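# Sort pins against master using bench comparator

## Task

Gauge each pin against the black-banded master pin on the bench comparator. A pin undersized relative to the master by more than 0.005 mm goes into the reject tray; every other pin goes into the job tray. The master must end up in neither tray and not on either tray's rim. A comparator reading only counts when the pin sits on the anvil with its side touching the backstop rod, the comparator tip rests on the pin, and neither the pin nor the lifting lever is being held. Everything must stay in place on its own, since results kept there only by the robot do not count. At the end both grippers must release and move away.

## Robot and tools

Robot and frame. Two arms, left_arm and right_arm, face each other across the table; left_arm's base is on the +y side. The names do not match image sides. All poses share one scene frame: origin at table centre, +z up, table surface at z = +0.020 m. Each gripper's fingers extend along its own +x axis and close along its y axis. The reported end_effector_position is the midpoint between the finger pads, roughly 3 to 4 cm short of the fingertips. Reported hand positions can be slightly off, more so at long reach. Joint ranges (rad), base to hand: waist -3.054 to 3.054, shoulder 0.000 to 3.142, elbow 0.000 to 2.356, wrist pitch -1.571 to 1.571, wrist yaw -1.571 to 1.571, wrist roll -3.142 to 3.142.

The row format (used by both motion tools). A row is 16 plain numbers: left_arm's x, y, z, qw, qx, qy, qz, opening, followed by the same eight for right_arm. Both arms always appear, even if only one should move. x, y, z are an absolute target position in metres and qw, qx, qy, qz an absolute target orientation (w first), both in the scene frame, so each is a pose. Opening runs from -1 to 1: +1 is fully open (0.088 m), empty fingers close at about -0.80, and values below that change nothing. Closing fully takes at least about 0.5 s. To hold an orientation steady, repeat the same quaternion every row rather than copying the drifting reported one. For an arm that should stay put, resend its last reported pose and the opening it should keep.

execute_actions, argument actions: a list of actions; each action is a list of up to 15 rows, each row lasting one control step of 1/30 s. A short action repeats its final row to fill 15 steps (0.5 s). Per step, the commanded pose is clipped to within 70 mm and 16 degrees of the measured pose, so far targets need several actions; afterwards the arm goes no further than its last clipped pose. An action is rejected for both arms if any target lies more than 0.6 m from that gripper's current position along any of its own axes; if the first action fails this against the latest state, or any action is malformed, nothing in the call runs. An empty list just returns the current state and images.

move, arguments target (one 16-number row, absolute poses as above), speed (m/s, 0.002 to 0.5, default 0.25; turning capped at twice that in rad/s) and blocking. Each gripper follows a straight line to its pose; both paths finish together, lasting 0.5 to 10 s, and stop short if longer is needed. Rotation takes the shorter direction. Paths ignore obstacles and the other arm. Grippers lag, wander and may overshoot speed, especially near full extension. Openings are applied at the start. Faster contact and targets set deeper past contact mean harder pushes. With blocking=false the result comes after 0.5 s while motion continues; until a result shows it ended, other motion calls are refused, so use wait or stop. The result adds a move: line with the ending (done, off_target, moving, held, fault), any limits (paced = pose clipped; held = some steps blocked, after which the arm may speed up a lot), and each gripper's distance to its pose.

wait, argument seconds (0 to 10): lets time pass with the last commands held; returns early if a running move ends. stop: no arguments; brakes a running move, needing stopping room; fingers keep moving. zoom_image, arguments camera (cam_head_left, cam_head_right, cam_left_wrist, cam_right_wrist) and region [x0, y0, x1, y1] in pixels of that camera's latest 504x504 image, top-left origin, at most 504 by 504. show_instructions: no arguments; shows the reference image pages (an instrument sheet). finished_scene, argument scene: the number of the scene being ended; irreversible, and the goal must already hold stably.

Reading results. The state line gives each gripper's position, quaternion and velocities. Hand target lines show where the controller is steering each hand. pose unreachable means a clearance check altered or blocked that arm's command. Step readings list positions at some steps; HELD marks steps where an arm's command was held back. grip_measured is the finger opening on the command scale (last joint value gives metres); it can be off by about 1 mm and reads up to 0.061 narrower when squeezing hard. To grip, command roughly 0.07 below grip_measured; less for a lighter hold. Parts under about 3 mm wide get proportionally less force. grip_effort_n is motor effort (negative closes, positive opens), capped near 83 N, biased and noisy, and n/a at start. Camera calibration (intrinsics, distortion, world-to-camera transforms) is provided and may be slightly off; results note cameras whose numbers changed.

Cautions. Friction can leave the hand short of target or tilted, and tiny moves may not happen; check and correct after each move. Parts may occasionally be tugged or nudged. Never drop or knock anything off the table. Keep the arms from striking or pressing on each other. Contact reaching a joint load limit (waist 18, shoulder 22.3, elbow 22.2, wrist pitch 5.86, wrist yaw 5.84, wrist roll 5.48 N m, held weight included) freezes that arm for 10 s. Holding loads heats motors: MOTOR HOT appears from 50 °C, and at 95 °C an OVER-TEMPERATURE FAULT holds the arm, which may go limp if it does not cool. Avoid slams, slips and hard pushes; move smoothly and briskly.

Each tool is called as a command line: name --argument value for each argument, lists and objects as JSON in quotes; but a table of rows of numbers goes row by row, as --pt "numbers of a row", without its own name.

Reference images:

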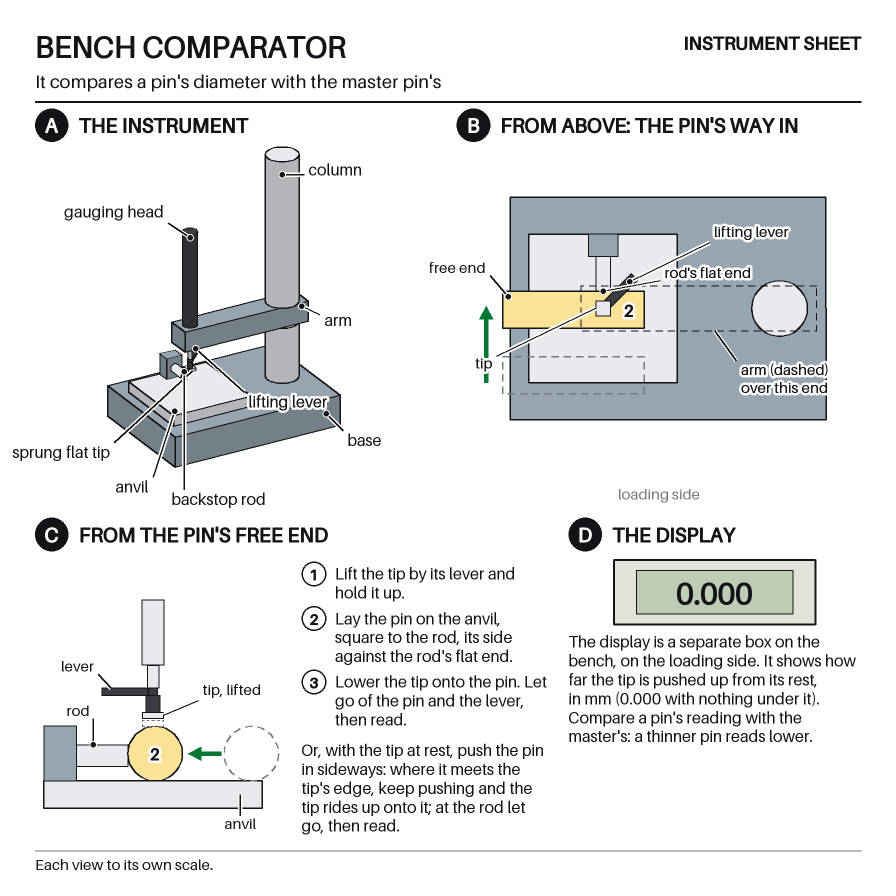

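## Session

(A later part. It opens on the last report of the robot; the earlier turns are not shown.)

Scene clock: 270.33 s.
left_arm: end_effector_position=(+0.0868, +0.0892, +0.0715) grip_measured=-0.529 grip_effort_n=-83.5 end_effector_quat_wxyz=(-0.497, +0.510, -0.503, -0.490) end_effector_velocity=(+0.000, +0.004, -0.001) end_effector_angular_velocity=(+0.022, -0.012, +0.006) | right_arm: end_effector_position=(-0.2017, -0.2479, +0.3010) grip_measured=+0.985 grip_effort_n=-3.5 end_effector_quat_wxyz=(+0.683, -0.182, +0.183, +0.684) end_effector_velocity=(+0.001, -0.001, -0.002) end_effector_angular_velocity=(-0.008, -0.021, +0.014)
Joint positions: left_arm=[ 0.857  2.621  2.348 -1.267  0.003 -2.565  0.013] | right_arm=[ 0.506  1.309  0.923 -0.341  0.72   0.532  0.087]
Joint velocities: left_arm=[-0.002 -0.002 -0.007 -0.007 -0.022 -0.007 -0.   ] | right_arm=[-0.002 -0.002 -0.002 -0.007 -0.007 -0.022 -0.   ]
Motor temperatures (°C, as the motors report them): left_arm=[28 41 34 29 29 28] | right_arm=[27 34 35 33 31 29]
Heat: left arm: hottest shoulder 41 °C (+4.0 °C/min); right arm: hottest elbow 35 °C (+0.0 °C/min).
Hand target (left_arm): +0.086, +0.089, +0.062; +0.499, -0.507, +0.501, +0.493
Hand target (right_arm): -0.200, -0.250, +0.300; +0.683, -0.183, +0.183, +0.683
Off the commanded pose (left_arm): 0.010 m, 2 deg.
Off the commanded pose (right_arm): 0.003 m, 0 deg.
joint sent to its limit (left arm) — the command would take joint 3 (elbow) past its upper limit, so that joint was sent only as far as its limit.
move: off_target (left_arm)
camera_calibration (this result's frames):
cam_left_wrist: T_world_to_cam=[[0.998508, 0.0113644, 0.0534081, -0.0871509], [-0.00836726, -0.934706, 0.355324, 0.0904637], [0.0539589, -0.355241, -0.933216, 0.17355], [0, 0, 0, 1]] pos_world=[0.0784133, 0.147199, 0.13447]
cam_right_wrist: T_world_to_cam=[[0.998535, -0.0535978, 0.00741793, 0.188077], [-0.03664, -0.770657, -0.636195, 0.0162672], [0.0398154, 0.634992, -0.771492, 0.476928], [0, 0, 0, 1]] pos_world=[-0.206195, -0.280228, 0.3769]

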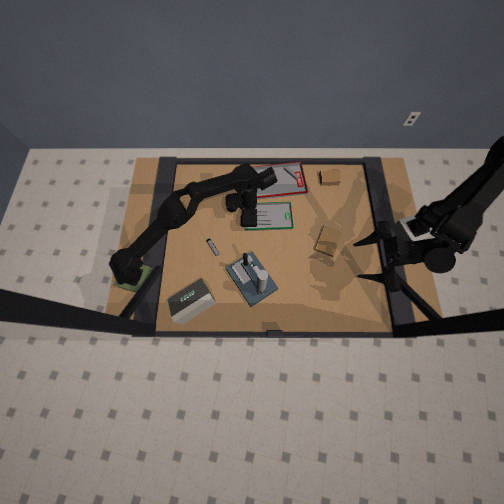

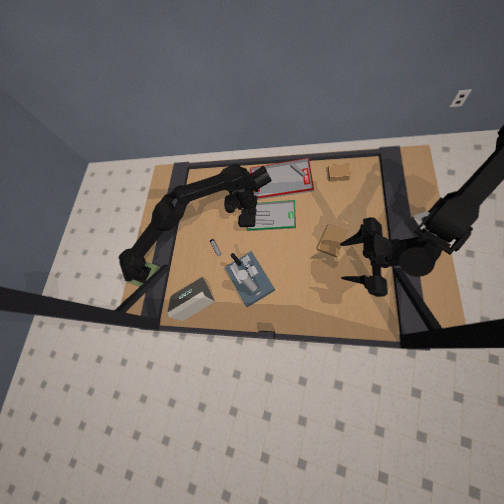

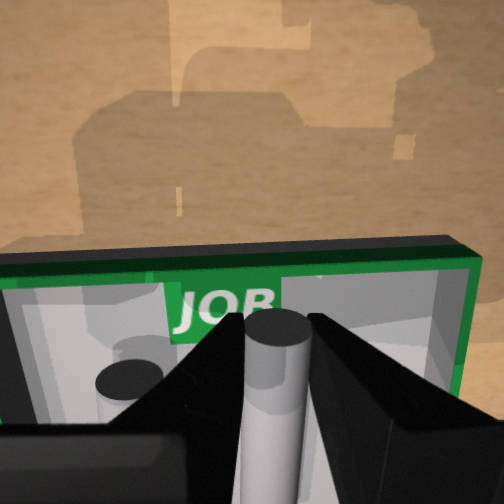

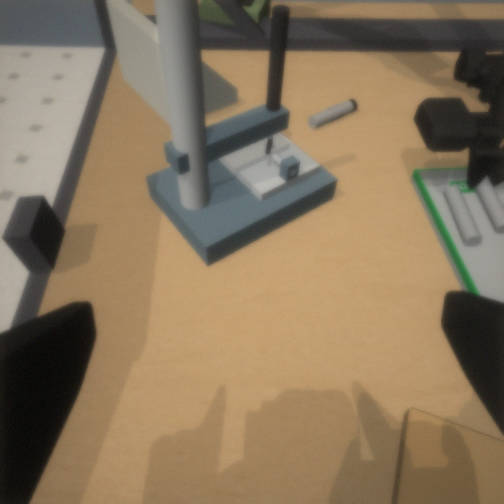

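move --target '[0.087,0.089,0.068,0.5,-0.5,0.5,0.5,-0.15,-0.2,-0.25,0.3,0.683,-0.183,0.183,0.683,1]'

move --target '[0.080,0.092,0.11,0.5,-0.5,0.5,0.5,-0.15,-0.2,-0.25,0.3,0.683,-0.183,0.183,0.683,1]' --speed 0.1

move --target '[0.053,0.078,0.10,0.5,-0.5,0.5,0.5,-0.15,-0.2,-0.25,0.3,0.683,-0.183,0.183,0.683,1]' --speed 0.1

move --target '[0.053,0.078,0.075,0.5,-0.5,0.5,0.5,-0.15,-0.2,-0.25,0.3,0.683,-0.183,0.183,0.683,1]' --speed 0.05

Scene clock: 281.63 s.
left_arm: end_effector_position=(+0.0865, +0.0895, +0.0713) grip_measured=-0.155 grip_effort_n=14.2 end_effector_quat_wxyz=(-0.497, +0.510, -0.503, -0.490) end_effector_velocity=(-0.005, +0.003, +0.000) end_effector_angular_velocity=(+0.022, +0.006, +0.000) | right_arm: end_effector_position=(-0.2017, -0.2479, +0.3010) grip_measured=+0.985 grip_effort_n=-3.0 end_effector_quat_wxyz=(+0.683, -0.182, +0.183, +0.684) end_effector_velocity=(-0.001, -0.001, -0.003) end_effector_angular_velocity=(-0.016, +0.010, +0.010)
Joint positions: left_arm=[ 0.857  2.621  2.348 -1.268  0.003 -2.565  0.031] | right_arm=[ 0.506  1.309  0.923 -0.341  0.72   0.532  0.087]
Joint velocities: left_arm=[-0.007 -0.002 -0.002 -0.022 -0.007 -0.007  0.001] | right_arm=[-0.002 -0.002 -0.002 -0.007 -0.022  0.007 -0.   ]
Motor temperatures (°C, as the motors report them): left_arm=[28 42 34 29 29 28] | right_arm=[27 35 35 33 31 29]
Heat: left arm: hottest shoulder 42 °C (+2.0 °C/min); right arm: hottest shoulder 35 °C (+0.0 °C/min).
Hand target (left_arm): +0.087, +0.089, +0.068; +0.498, -0.508, +0.502, +0.492
Hand target (right_arm): -0.200, -0.250, +0.300; +0.683, -0.183, +0.183, +0.683
Off the commanded pose (left_arm): 0.003 m, 2 deg.
Off the commanded pose (right_arm): 0.003 m, 0 deg.
joint sent to its limit (left arm) — the command would take joint 3 (elbow) past its upper limit, so that joint was sent only as far as its limit.
move: done
camera_calibration (this result's frames):
cam_left_wrist: T_world_to_cam=[[0.998563, 0.0112798, 0.0523882, -0.0868676], [-0.00799867, -0.935273, 0.353837, 0.0909458], [0.0529885, -0.353748, -0.933839, 0.173482], [0, 0, 0, 1]] pos_world=[0.0782776, 0.147408, 0.134375]
cam_right_wrist: T_world_to_cam=[[0.998535, -0.0535978, 0.00741793, 0.188077], [-0.03664, -0.770657, -0.636195, 0.0162672], [0.0398154, 0.634992, -0.771492, 0.476928], [0, 0, 0, 1]] pos_world=[-0.206195, -0.280228, 0.3769]

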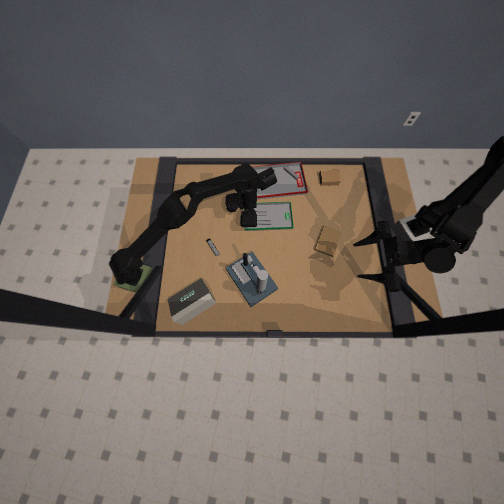

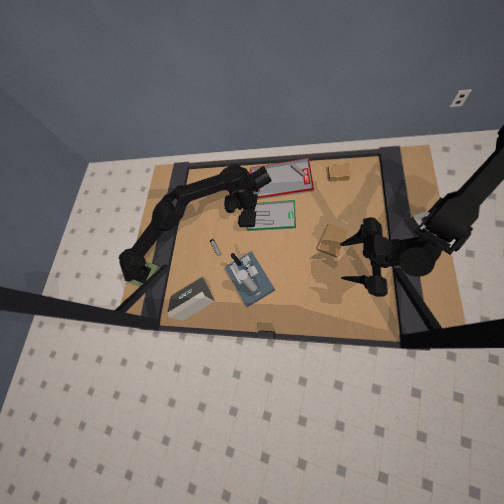

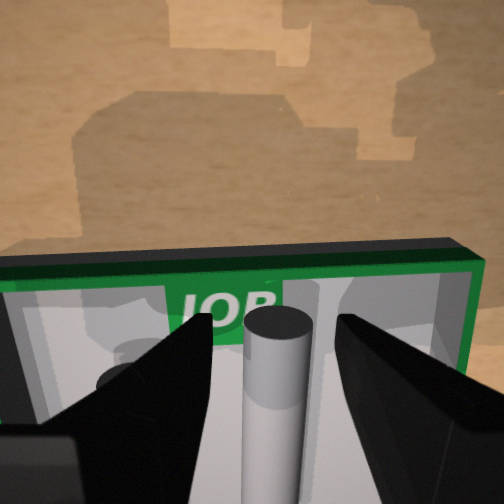

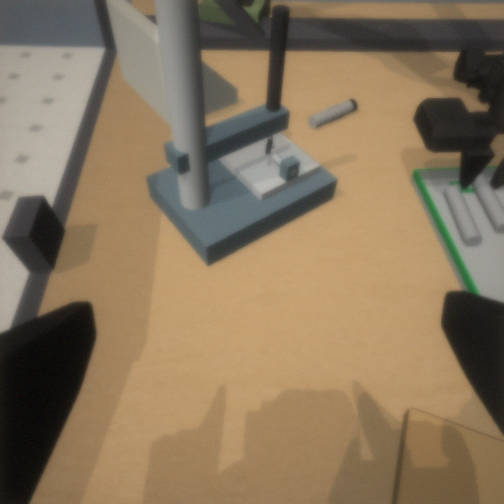

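Scene clock: 282.47 s.
left_arm: end_effector_position=(+0.0800, +0.0940, +0.1036) grip_measured=-0.153 grip_effort_n=14.2 end_effector_quat_wxyz=(-0.496, +0.513, -0.504, -0.487) end_effector_velocity=(-0.006, +0.009, +0.001) end_effector_angular_velocity=(+0.043, +0.019, +0.005) | right_arm: end_effector_position=(-0.2017, -0.2479, +0.3010) grip_measured=+0.985 grip_effort_n=-3.0 end_effector_quat_wxyz=(+0.683, -0.182, +0.183, +0.684) end_effector_velocity=(-0.000, +0.000, +0.000) end_effector_angular_velocity=(+0.001, -0.010, +0.014)
Joint positions: left_arm=[ 0.851  2.554  2.348 -1.327  0.003 -2.572  0.032] | right_arm=[ 0.506  1.309  0.923 -0.341  0.72   0.532  0.087]
Joint velocities: left_arm=[-0.002 -0.002  0.002 -0.051 -0.007 -0.007 -0.   ] | right_arm=[-0.002 -0.002 -0.002  0.007 -0.007 -0.022 -0.   ]
Motor temperatures (°C, as the motors report them): left_arm=[28 42 34 29 29 28] | right_arm=[27 35 35 33 31 29]
Heat: left arm: hottest shoulder 42 °C (+2.0 °C/min); right arm: hottest shoulder 35 °C (+0.0 °C/min).
Hand target (left_arm): +0.080, +0.092, +0.110; +0.496, -0.518, +0.504, +0.482
Hand target (right_arm): -0.200, -0.250, +0.300; +0.683, -0.183, +0.183, +0.683
Off the commanded pose (left_arm): 0.007 m, 2 deg.
Off the commanded pose (right_arm): 0.003 m, 0 deg.
joint sent to its limit (left arm) — the command would take joint 3 (elbow) past its upper limit, so that joint was sent only as far as its limit.
move: done
camera_calibration (this result's frames):
cam_left_wrist: T_world_to_cam=[[0.998297, 0.0120836, 0.0570627, -0.0825632], [-0.00935189, -0.932491, 0.361073, 0.0828273], [0.0575734, -0.360992, -0.93079, 0.205555], [0, 0, 0, 1]] pos_world=[0.0713627, 0.152437, 0.166133]
cam_right_wrist: T_world_to_cam=[[0.998535, -0.0535978, 0.00741793, 0.188077], [-0.03664, -0.770657, -0.636195, 0.0162672], [0.0398154, 0.634992, -0.771492, 0.476928], [0, 0, 0, 1]] pos_world=[-0.206195, -0.280228, 0.3769]

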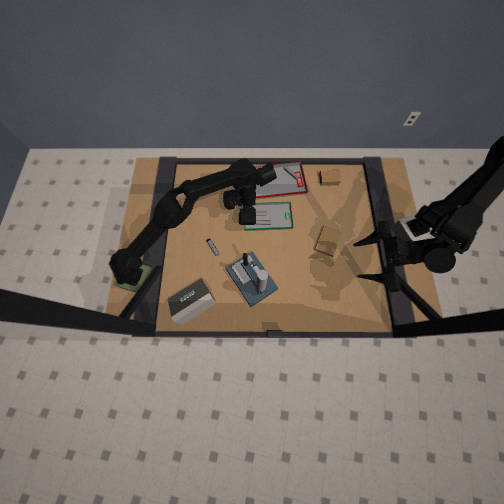

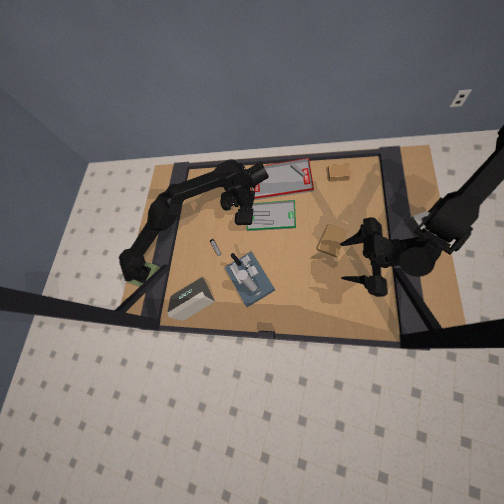

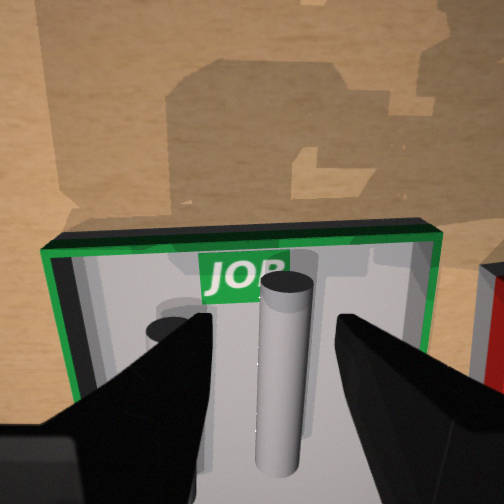

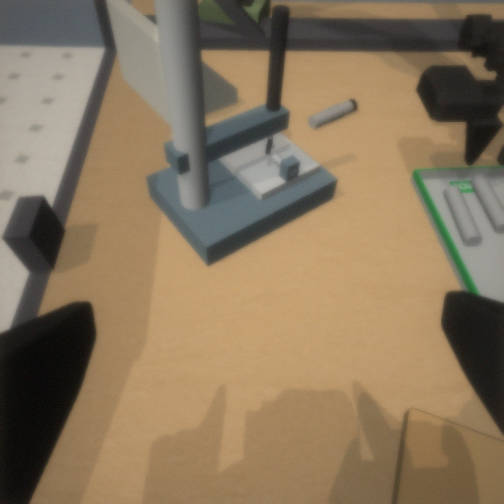

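Scene clock: 283.30 s.
left_arm: end_effector_position=(+0.0527, +0.0788, +0.1035) grip_measured=-0.153 grip_effort_n=14.2 end_effector_quat_wxyz=(-0.496, +0.511, -0.505, -0.488) end_effector_velocity=(-0.005, +0.003, +0.000) end_effector_angular_velocity=(+0.015, +0.018, +0.019) | right_arm: end_effector_position=(-0.2017, -0.2479, +0.3010) grip_measured=+0.985 grip_effort_n=-3.0 end_effector_quat_wxyz=(+0.683, -0.182, +0.183, +0.684) end_effector_velocity=(-0.001, -0.001, -0.003) end_effector_angular_velocity=(-0.016, +0.010, +0.010)
Joint positions: left_arm=[ 0.789  2.554  2.348 -1.331  0.003 -2.632  0.032] | right_arm=[ 0.506  1.309  0.923 -0.341  0.72   0.532  0.087]
Joint velocities: left_arm=[-0.002 -0.002 -0.002 -0.022  0.007 -0.022  0.   ] | right_arm=[-0.002 -0.002 -0.002 -0.007 -0.022  0.007 -0.   ]
Motor temperatures (°C, as the motors report them): left_arm=[28 43 34 29 29 28] | right_arm=[27 35 35 33 31 29]
Heat: left arm: hottest shoulder 43 °C (+3.0 °C/min); right arm: hottest shoulder 35 °C (+0.0 °C/min).
Hand target (left_arm): +0.053, +0.078, +0.100; +0.498, -0.510, +0.502, +0.490
Hand target (right_arm): -0.200, -0.250, +0.300; +0.683, -0.183, +0.183, +0.683
Off the commanded pose (left_arm): 0.004 m, 2 deg.
Off the commanded pose (right_arm): 0.003 m, 0 deg.
joint sent to its limit (left arm) — the command would take joint 3 (elbow) past its upper limit, so that joint was sent only as far as its limit.
move: done
camera_calibration (this result's frames):
cam_left_wrist: T_world_to_cam=[[0.998552, 0.00923262, 0.0530015, -0.0544863], [-0.0104055, -0.933419, 0.358638, 0.0687617], [0.0527837, -0.35867, -0.931971, 0.201789], [0, 0, 0, 1]] pos_world=[0.0444717, 0.137062, 0.166289]
cam_right_wrist: T_world_to_cam=[[0.998535, -0.0535978, 0.00741793, 0.188077], [-0.03664, -0.770657, -0.636195, 0.0162672], [0.0398154, 0.634992, -0.771492, 0.476928], [0, 0, 0, 1]] pos_world=[-0.206195, -0.280228, 0.3769]

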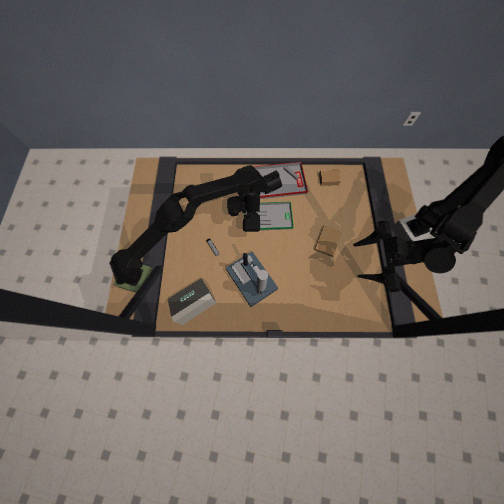

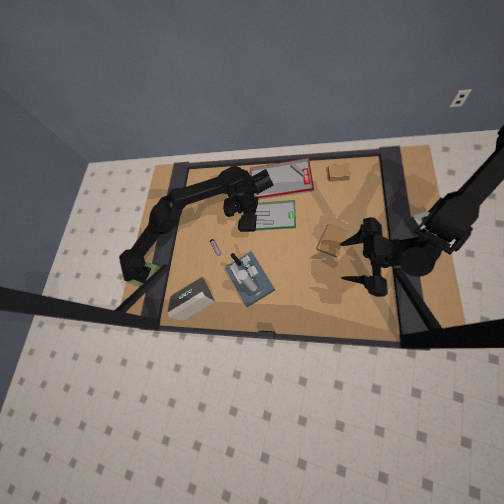

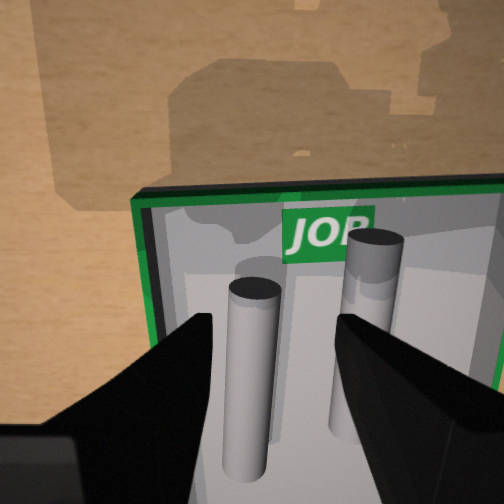

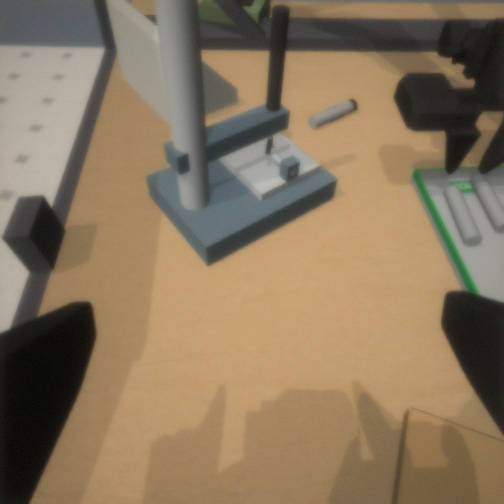

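Scene clock: 284.23 s.
left_arm: end_effector_position=(+0.0541, +0.0763, +0.0848) grip_measured=-0.153 grip_effort_n=14.2 end_effector_quat_wxyz=(-0.497, +0.506, -0.503, -0.493) end_effector_velocity=(-0.002, +0.003, -0.003) end_effector_angular_velocity=(+0.018, +0.002, +0.020) | right_arm: end_effector_position=(-0.2017, -0.2479, +0.3010) grip_measured=+0.985 grip_effort_n=-3.0 end_effector_quat_wxyz=(+0.683, -0.182, +0.183, +0.684) end_effector_velocity=(+0.004, -0.001, -0.003) end_effector_angular_velocity=(-0.010, -0.026, -0.004)
Joint positions: left_arm=[ 0.789  2.593  2.348 -1.305  0.003 -2.633  0.032] | right_arm=[ 0.506  1.309  0.923 -0.341  0.72   0.532  0.087]
Joint velocities: left_arm=[-0.002  0.002 -0.007 -0.007 -0.007 -0.022 -0.   ] | right_arm=[-0.002 -0.002 -0.002 -0.022  0.007 -0.007 -0.   ]
Motor temperatures (°C, as the motors report them): left_arm=[28 43 34 29 29 28] | right_arm=[27 35 35 33 31 29]
Heat: left arm: hottest shoulder 43 °C (+3.0 °C/min); right arm: hottest shoulder 35 °C (+0.0 °C/min).
Hand target (left_arm): +0.053, +0.078, +0.075; +0.500, -0.500, +0.500, +0.500
Hand target (right_arm): -0.200, -0.250, +0.300; +0.683, -0.183, +0.183, +0.683
Off the commanded pose (left_arm): 0.010 m, 1 deg.
Off the commanded pose (right_arm): 0.003 m, 0 deg.
move: off_target (left_arm)
camera_calibration (this result's frames):
cam_left_wrist: T_world_to_cam=[[0.998857, 0.00981027, 0.0467824, -0.0544101], [-0.00709671, -0.93743, 0.348102, 0.0741505], [0.0472702, -0.348036, -0.936289, 0.183204], [0, 0, 0, 1]] pos_world=[0.046214, 0.133806, 0.148266]
cam_right_wrist: T_world_to_cam=[[0.998535, -0.0535978, 0.00741793, 0.188077], [-0.03664, -0.770657, -0.636195, 0.0162672], [0.0398154, 0.634992, -0.771492, 0.476928], [0, 0, 0, 1]] pos_world=[-0.206195, -0.280228, 0.3769]

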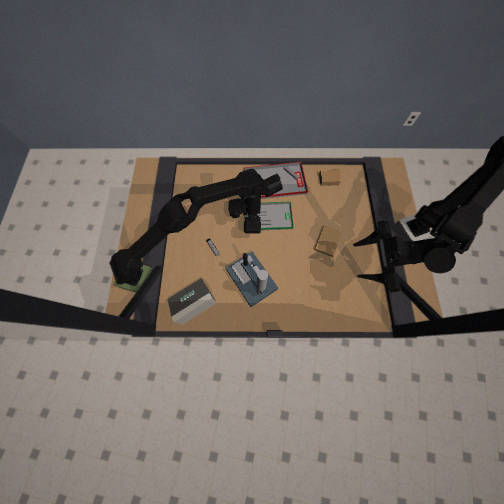

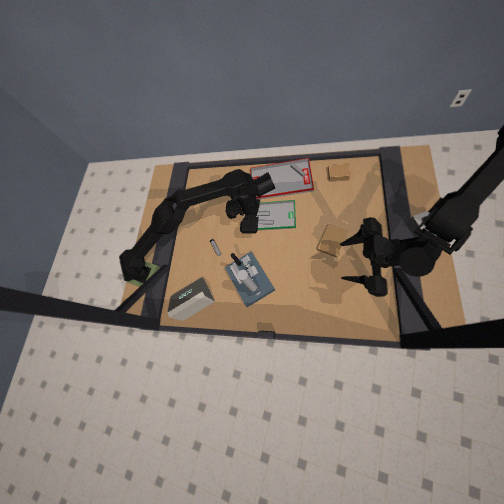

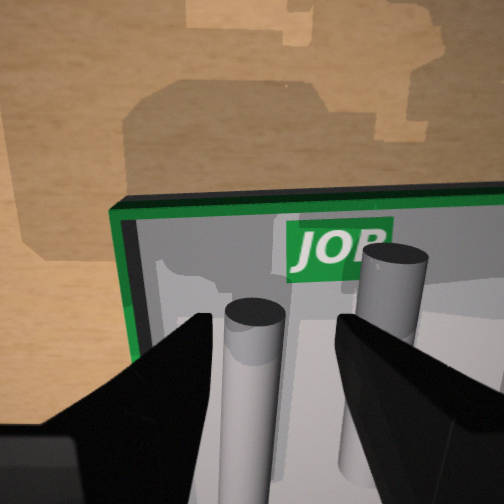

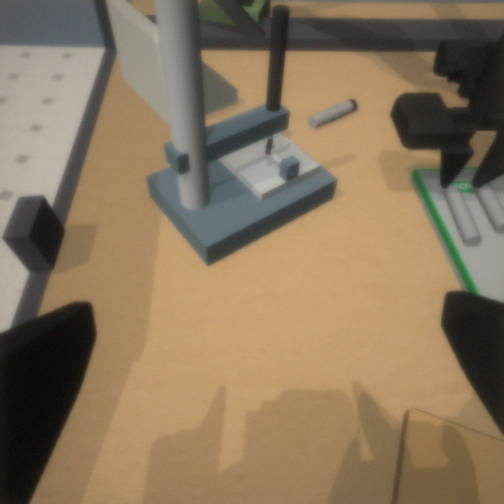

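Shift ~5 mm −x and ~5 mm −y, then descend.

move --target '[0.047,0.072,0.078,0.5,-0.5,0.5,0.5,-0.15,-0.2,-0.25,0.3,0.683,-0.183,0.183,0.683,1]' --speed 0.03

move --target '[0.047,0.072,0.06,0.5,-0.5,0.5,0.5,-0.15,-0.2,-0.25,0.3,0.683,-0.183,0.183,0.683,1]' --speed 0.03

Scene clock: 287.67 s.
left_arm: end_effector_position=(+0.0476, +0.0729, +0.0848) grip_measured=-0.153 grip_effort_n=14.2 end_effector_quat_wxyz=(-0.497, +0.507, -0.503, -0.493) end_effector_velocity=(-0.003, +0.004, +0.000) end_effector_angular_velocity=(+0.023, +0.004, +0.005) | right_arm: end_effector_position=(-0.2017, -0.2479, +0.3010) grip_measured=+0.985 grip_effort_n=-3.5 end_effector_quat_wxyz=(+0.683, -0.182, +0.183, +0.684) end_effector_velocity=(+0.003, +0.002, -0.000) end_effector_angular_velocity=(+0.005, +0.005, -0.016)
Joint positions: left_arm=[ 0.774  2.593  2.348 -1.305  0.003 -2.648  0.032] | right_arm=[ 0.506  1.309  0.923 -0.341  0.72   0.532  0.087]
Joint velocities: left_arm=[-0.002 -0.002 -0.002 -0.022 -0.007 -0.007 -0.   ] | right_arm=[-0.007  0.002 -0.002  0.007  0.007  0.007 -0.   ]
Motor temperatures (°C, as the motors report them): left_arm=[28 43 34 29 29 28] | right_arm=[27 35 35 33 31 29]
Heat: left arm: hottest shoulder 43 °C (+3.0 °C/min); right arm: hottest shoulder 35 °C (+0.0 °C/min).
Hand target (left_arm): +0.047, +0.072, +0.078; +0.499, -0.503, +0.501, +0.497
Hand target (right_arm): -0.200, -0.250, +0.300; +0.683, -0.183, +0.183, +0.683
Off the commanded pose (left_arm): 0.007 m, 1 deg.
Off the commanded pose (right_arm): 0.003 m, 0 deg.
joint sent to its limit (left arm) — the command would take joint 3 (elbow) past its upper limit, so that joint was sent only as far as its limit.
move: done
camera_calibration (this result's frames):
cam_left_wrist: T_world_to_cam=[[0.998868, 0.0109396, 0.0462949, -0.0479974], [-0.00585641, -0.937514, 0.347897, 0.0708705], [0.047208, -0.347775, -0.936389, 0.182311], [0, 0, 0, 1]] pos_world=[0.0397516, 0.13037, 0.148281]
cam_right_wrist: T_world_to_cam=[[0.998535, -0.0535978, 0.00741793, 0.188077], [-0.03664, -0.770657, -0.636195, 0.0162672], [0.0398154, 0.634992, -0.771492, 0.476928], [0, 0, 0, 1]] pos_world=[-0.206195, -0.280228, 0.3769]

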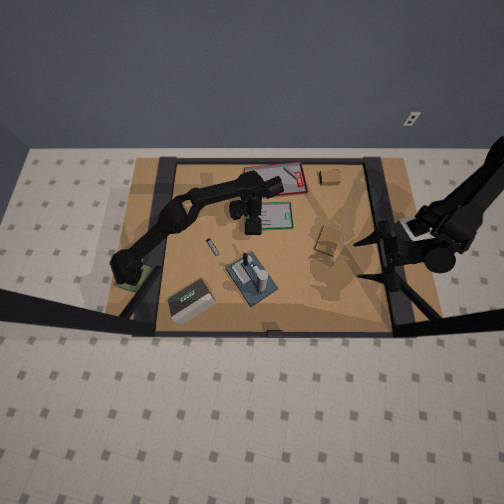

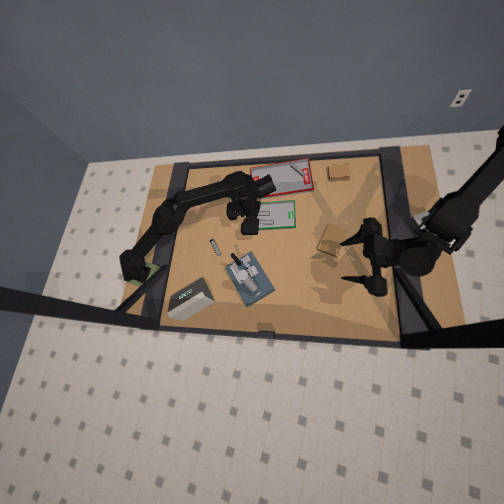

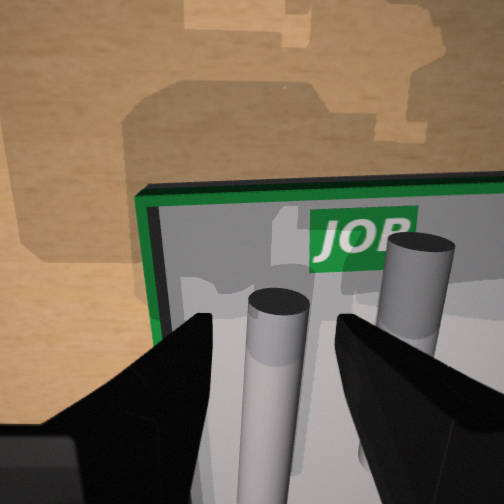

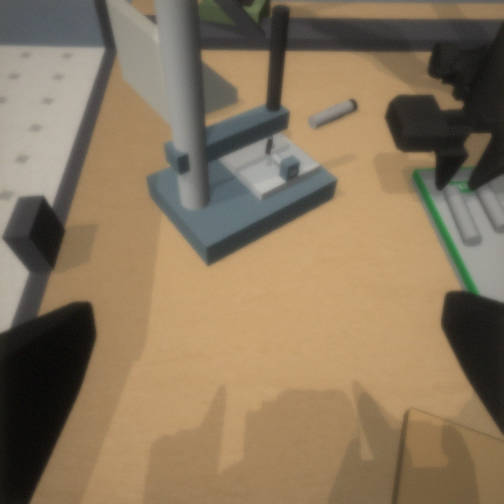

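Scene clock: 288.83 s.
left_arm: end_effector_position=(+0.0495, +0.0694, +0.0713) grip_measured=-0.153 grip_effort_n=14.7 end_effector_quat_wxyz=(-0.496, +0.508, -0.504, -0.492) end_effector_velocity=(+0.004, -0.003, +0.001) end_effector_angular_velocity=(-0.016, -0.017, -0.005) | right_arm: end_effector_position=(-0.2017, -0.2479, +0.3010) grip_measured=+0.985 grip_effort_n=-3.0 end_effector_quat_wxyz=(+0.683, -0.182, +0.183, +0.684) end_effector_velocity=(+0.000, -0.000, +0.000) end_effector_angular_velocity=(-0.005, +0.008, -0.001)
Joint positions: left_arm=[ 0.774  2.615  2.336 -1.266  0.003 -2.649  0.032] | right_arm=[ 0.506  1.309  0.923 -0.341  0.72   0.532  0.087]
Joint velocities: left_arm=[ 0.002 -0.002 -0.002  0.022 -0.007  0.007 -0.   ] | right_arm=[-0.002 -0.002  0.002 -0.007 -0.007  0.007  0.   ]
Motor temperatures (°C, as the motors report them): left_arm=[28 43 34 29 29 28] | right_arm=[27 35 36 33 31 29]
Heat: left arm: hottest shoulder 43 °C (+3.0 °C/min); right arm: hottest elbow 36 °C (+1.0 °C/min).
Hand target (left_arm): +0.047, +0.072, +0.060; +0.500, -0.500, +0.500, +0.500
Hand target (right_arm): -0.200, -0.250, +0.300; +0.683, -0.183, +0.183, +0.683
Off the commanded pose (left_arm): 0.012 m, 1 deg.
Off the commanded pose (right_arm): 0.003 m, 0 deg.
move: off_target (left_arm)
camera_calibration (this result's frames):
cam_left_wrist: T_world_to_cam=[[0.998744, 0.0115443, 0.0487592, -0.0494195], [-0.00638151, -0.935869, 0.352291, 0.0719189], [0.0496992, -0.35216, -0.934619, 0.168372], [0, 0, 0, 1]] pos_world=[0.0414484, 0.127171, 0.134437]
cam_right_wrist: T_world_to_cam=[[0.998535, -0.0535978, 0.00741793, 0.188077], [-0.03664, -0.770657, -0.636195, 0.0162672], [0.0398154, 0.634992, -0.771492, 0.476928], [0, 0, 0, 1]] pos_world=[-0.206195, -0.280228, 0.3769]

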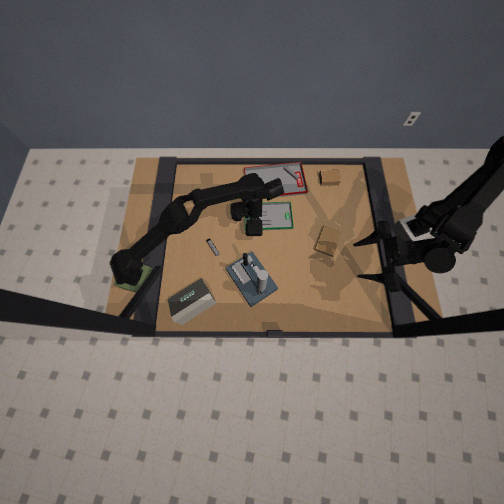

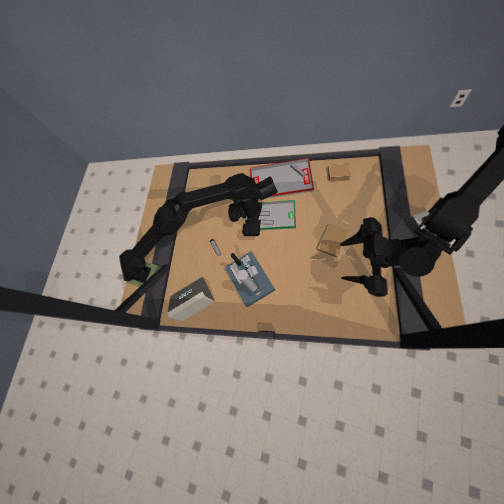

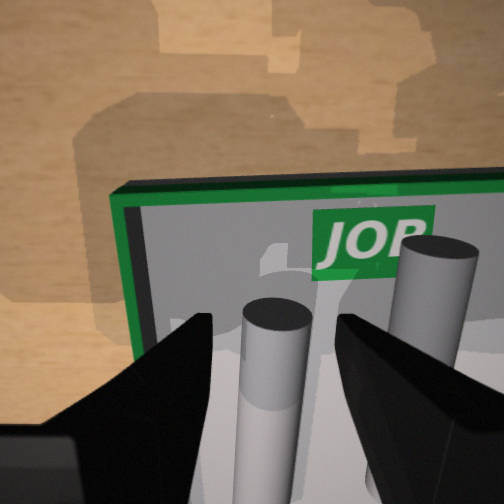

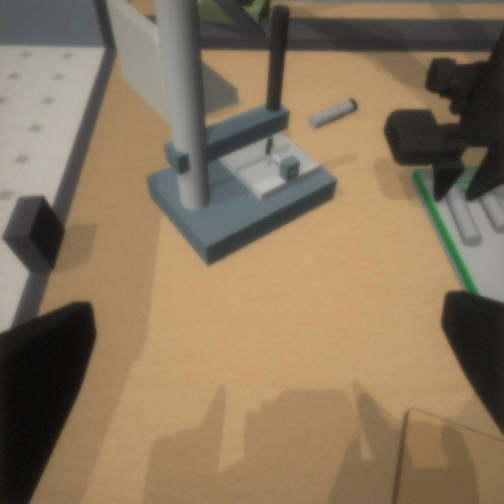

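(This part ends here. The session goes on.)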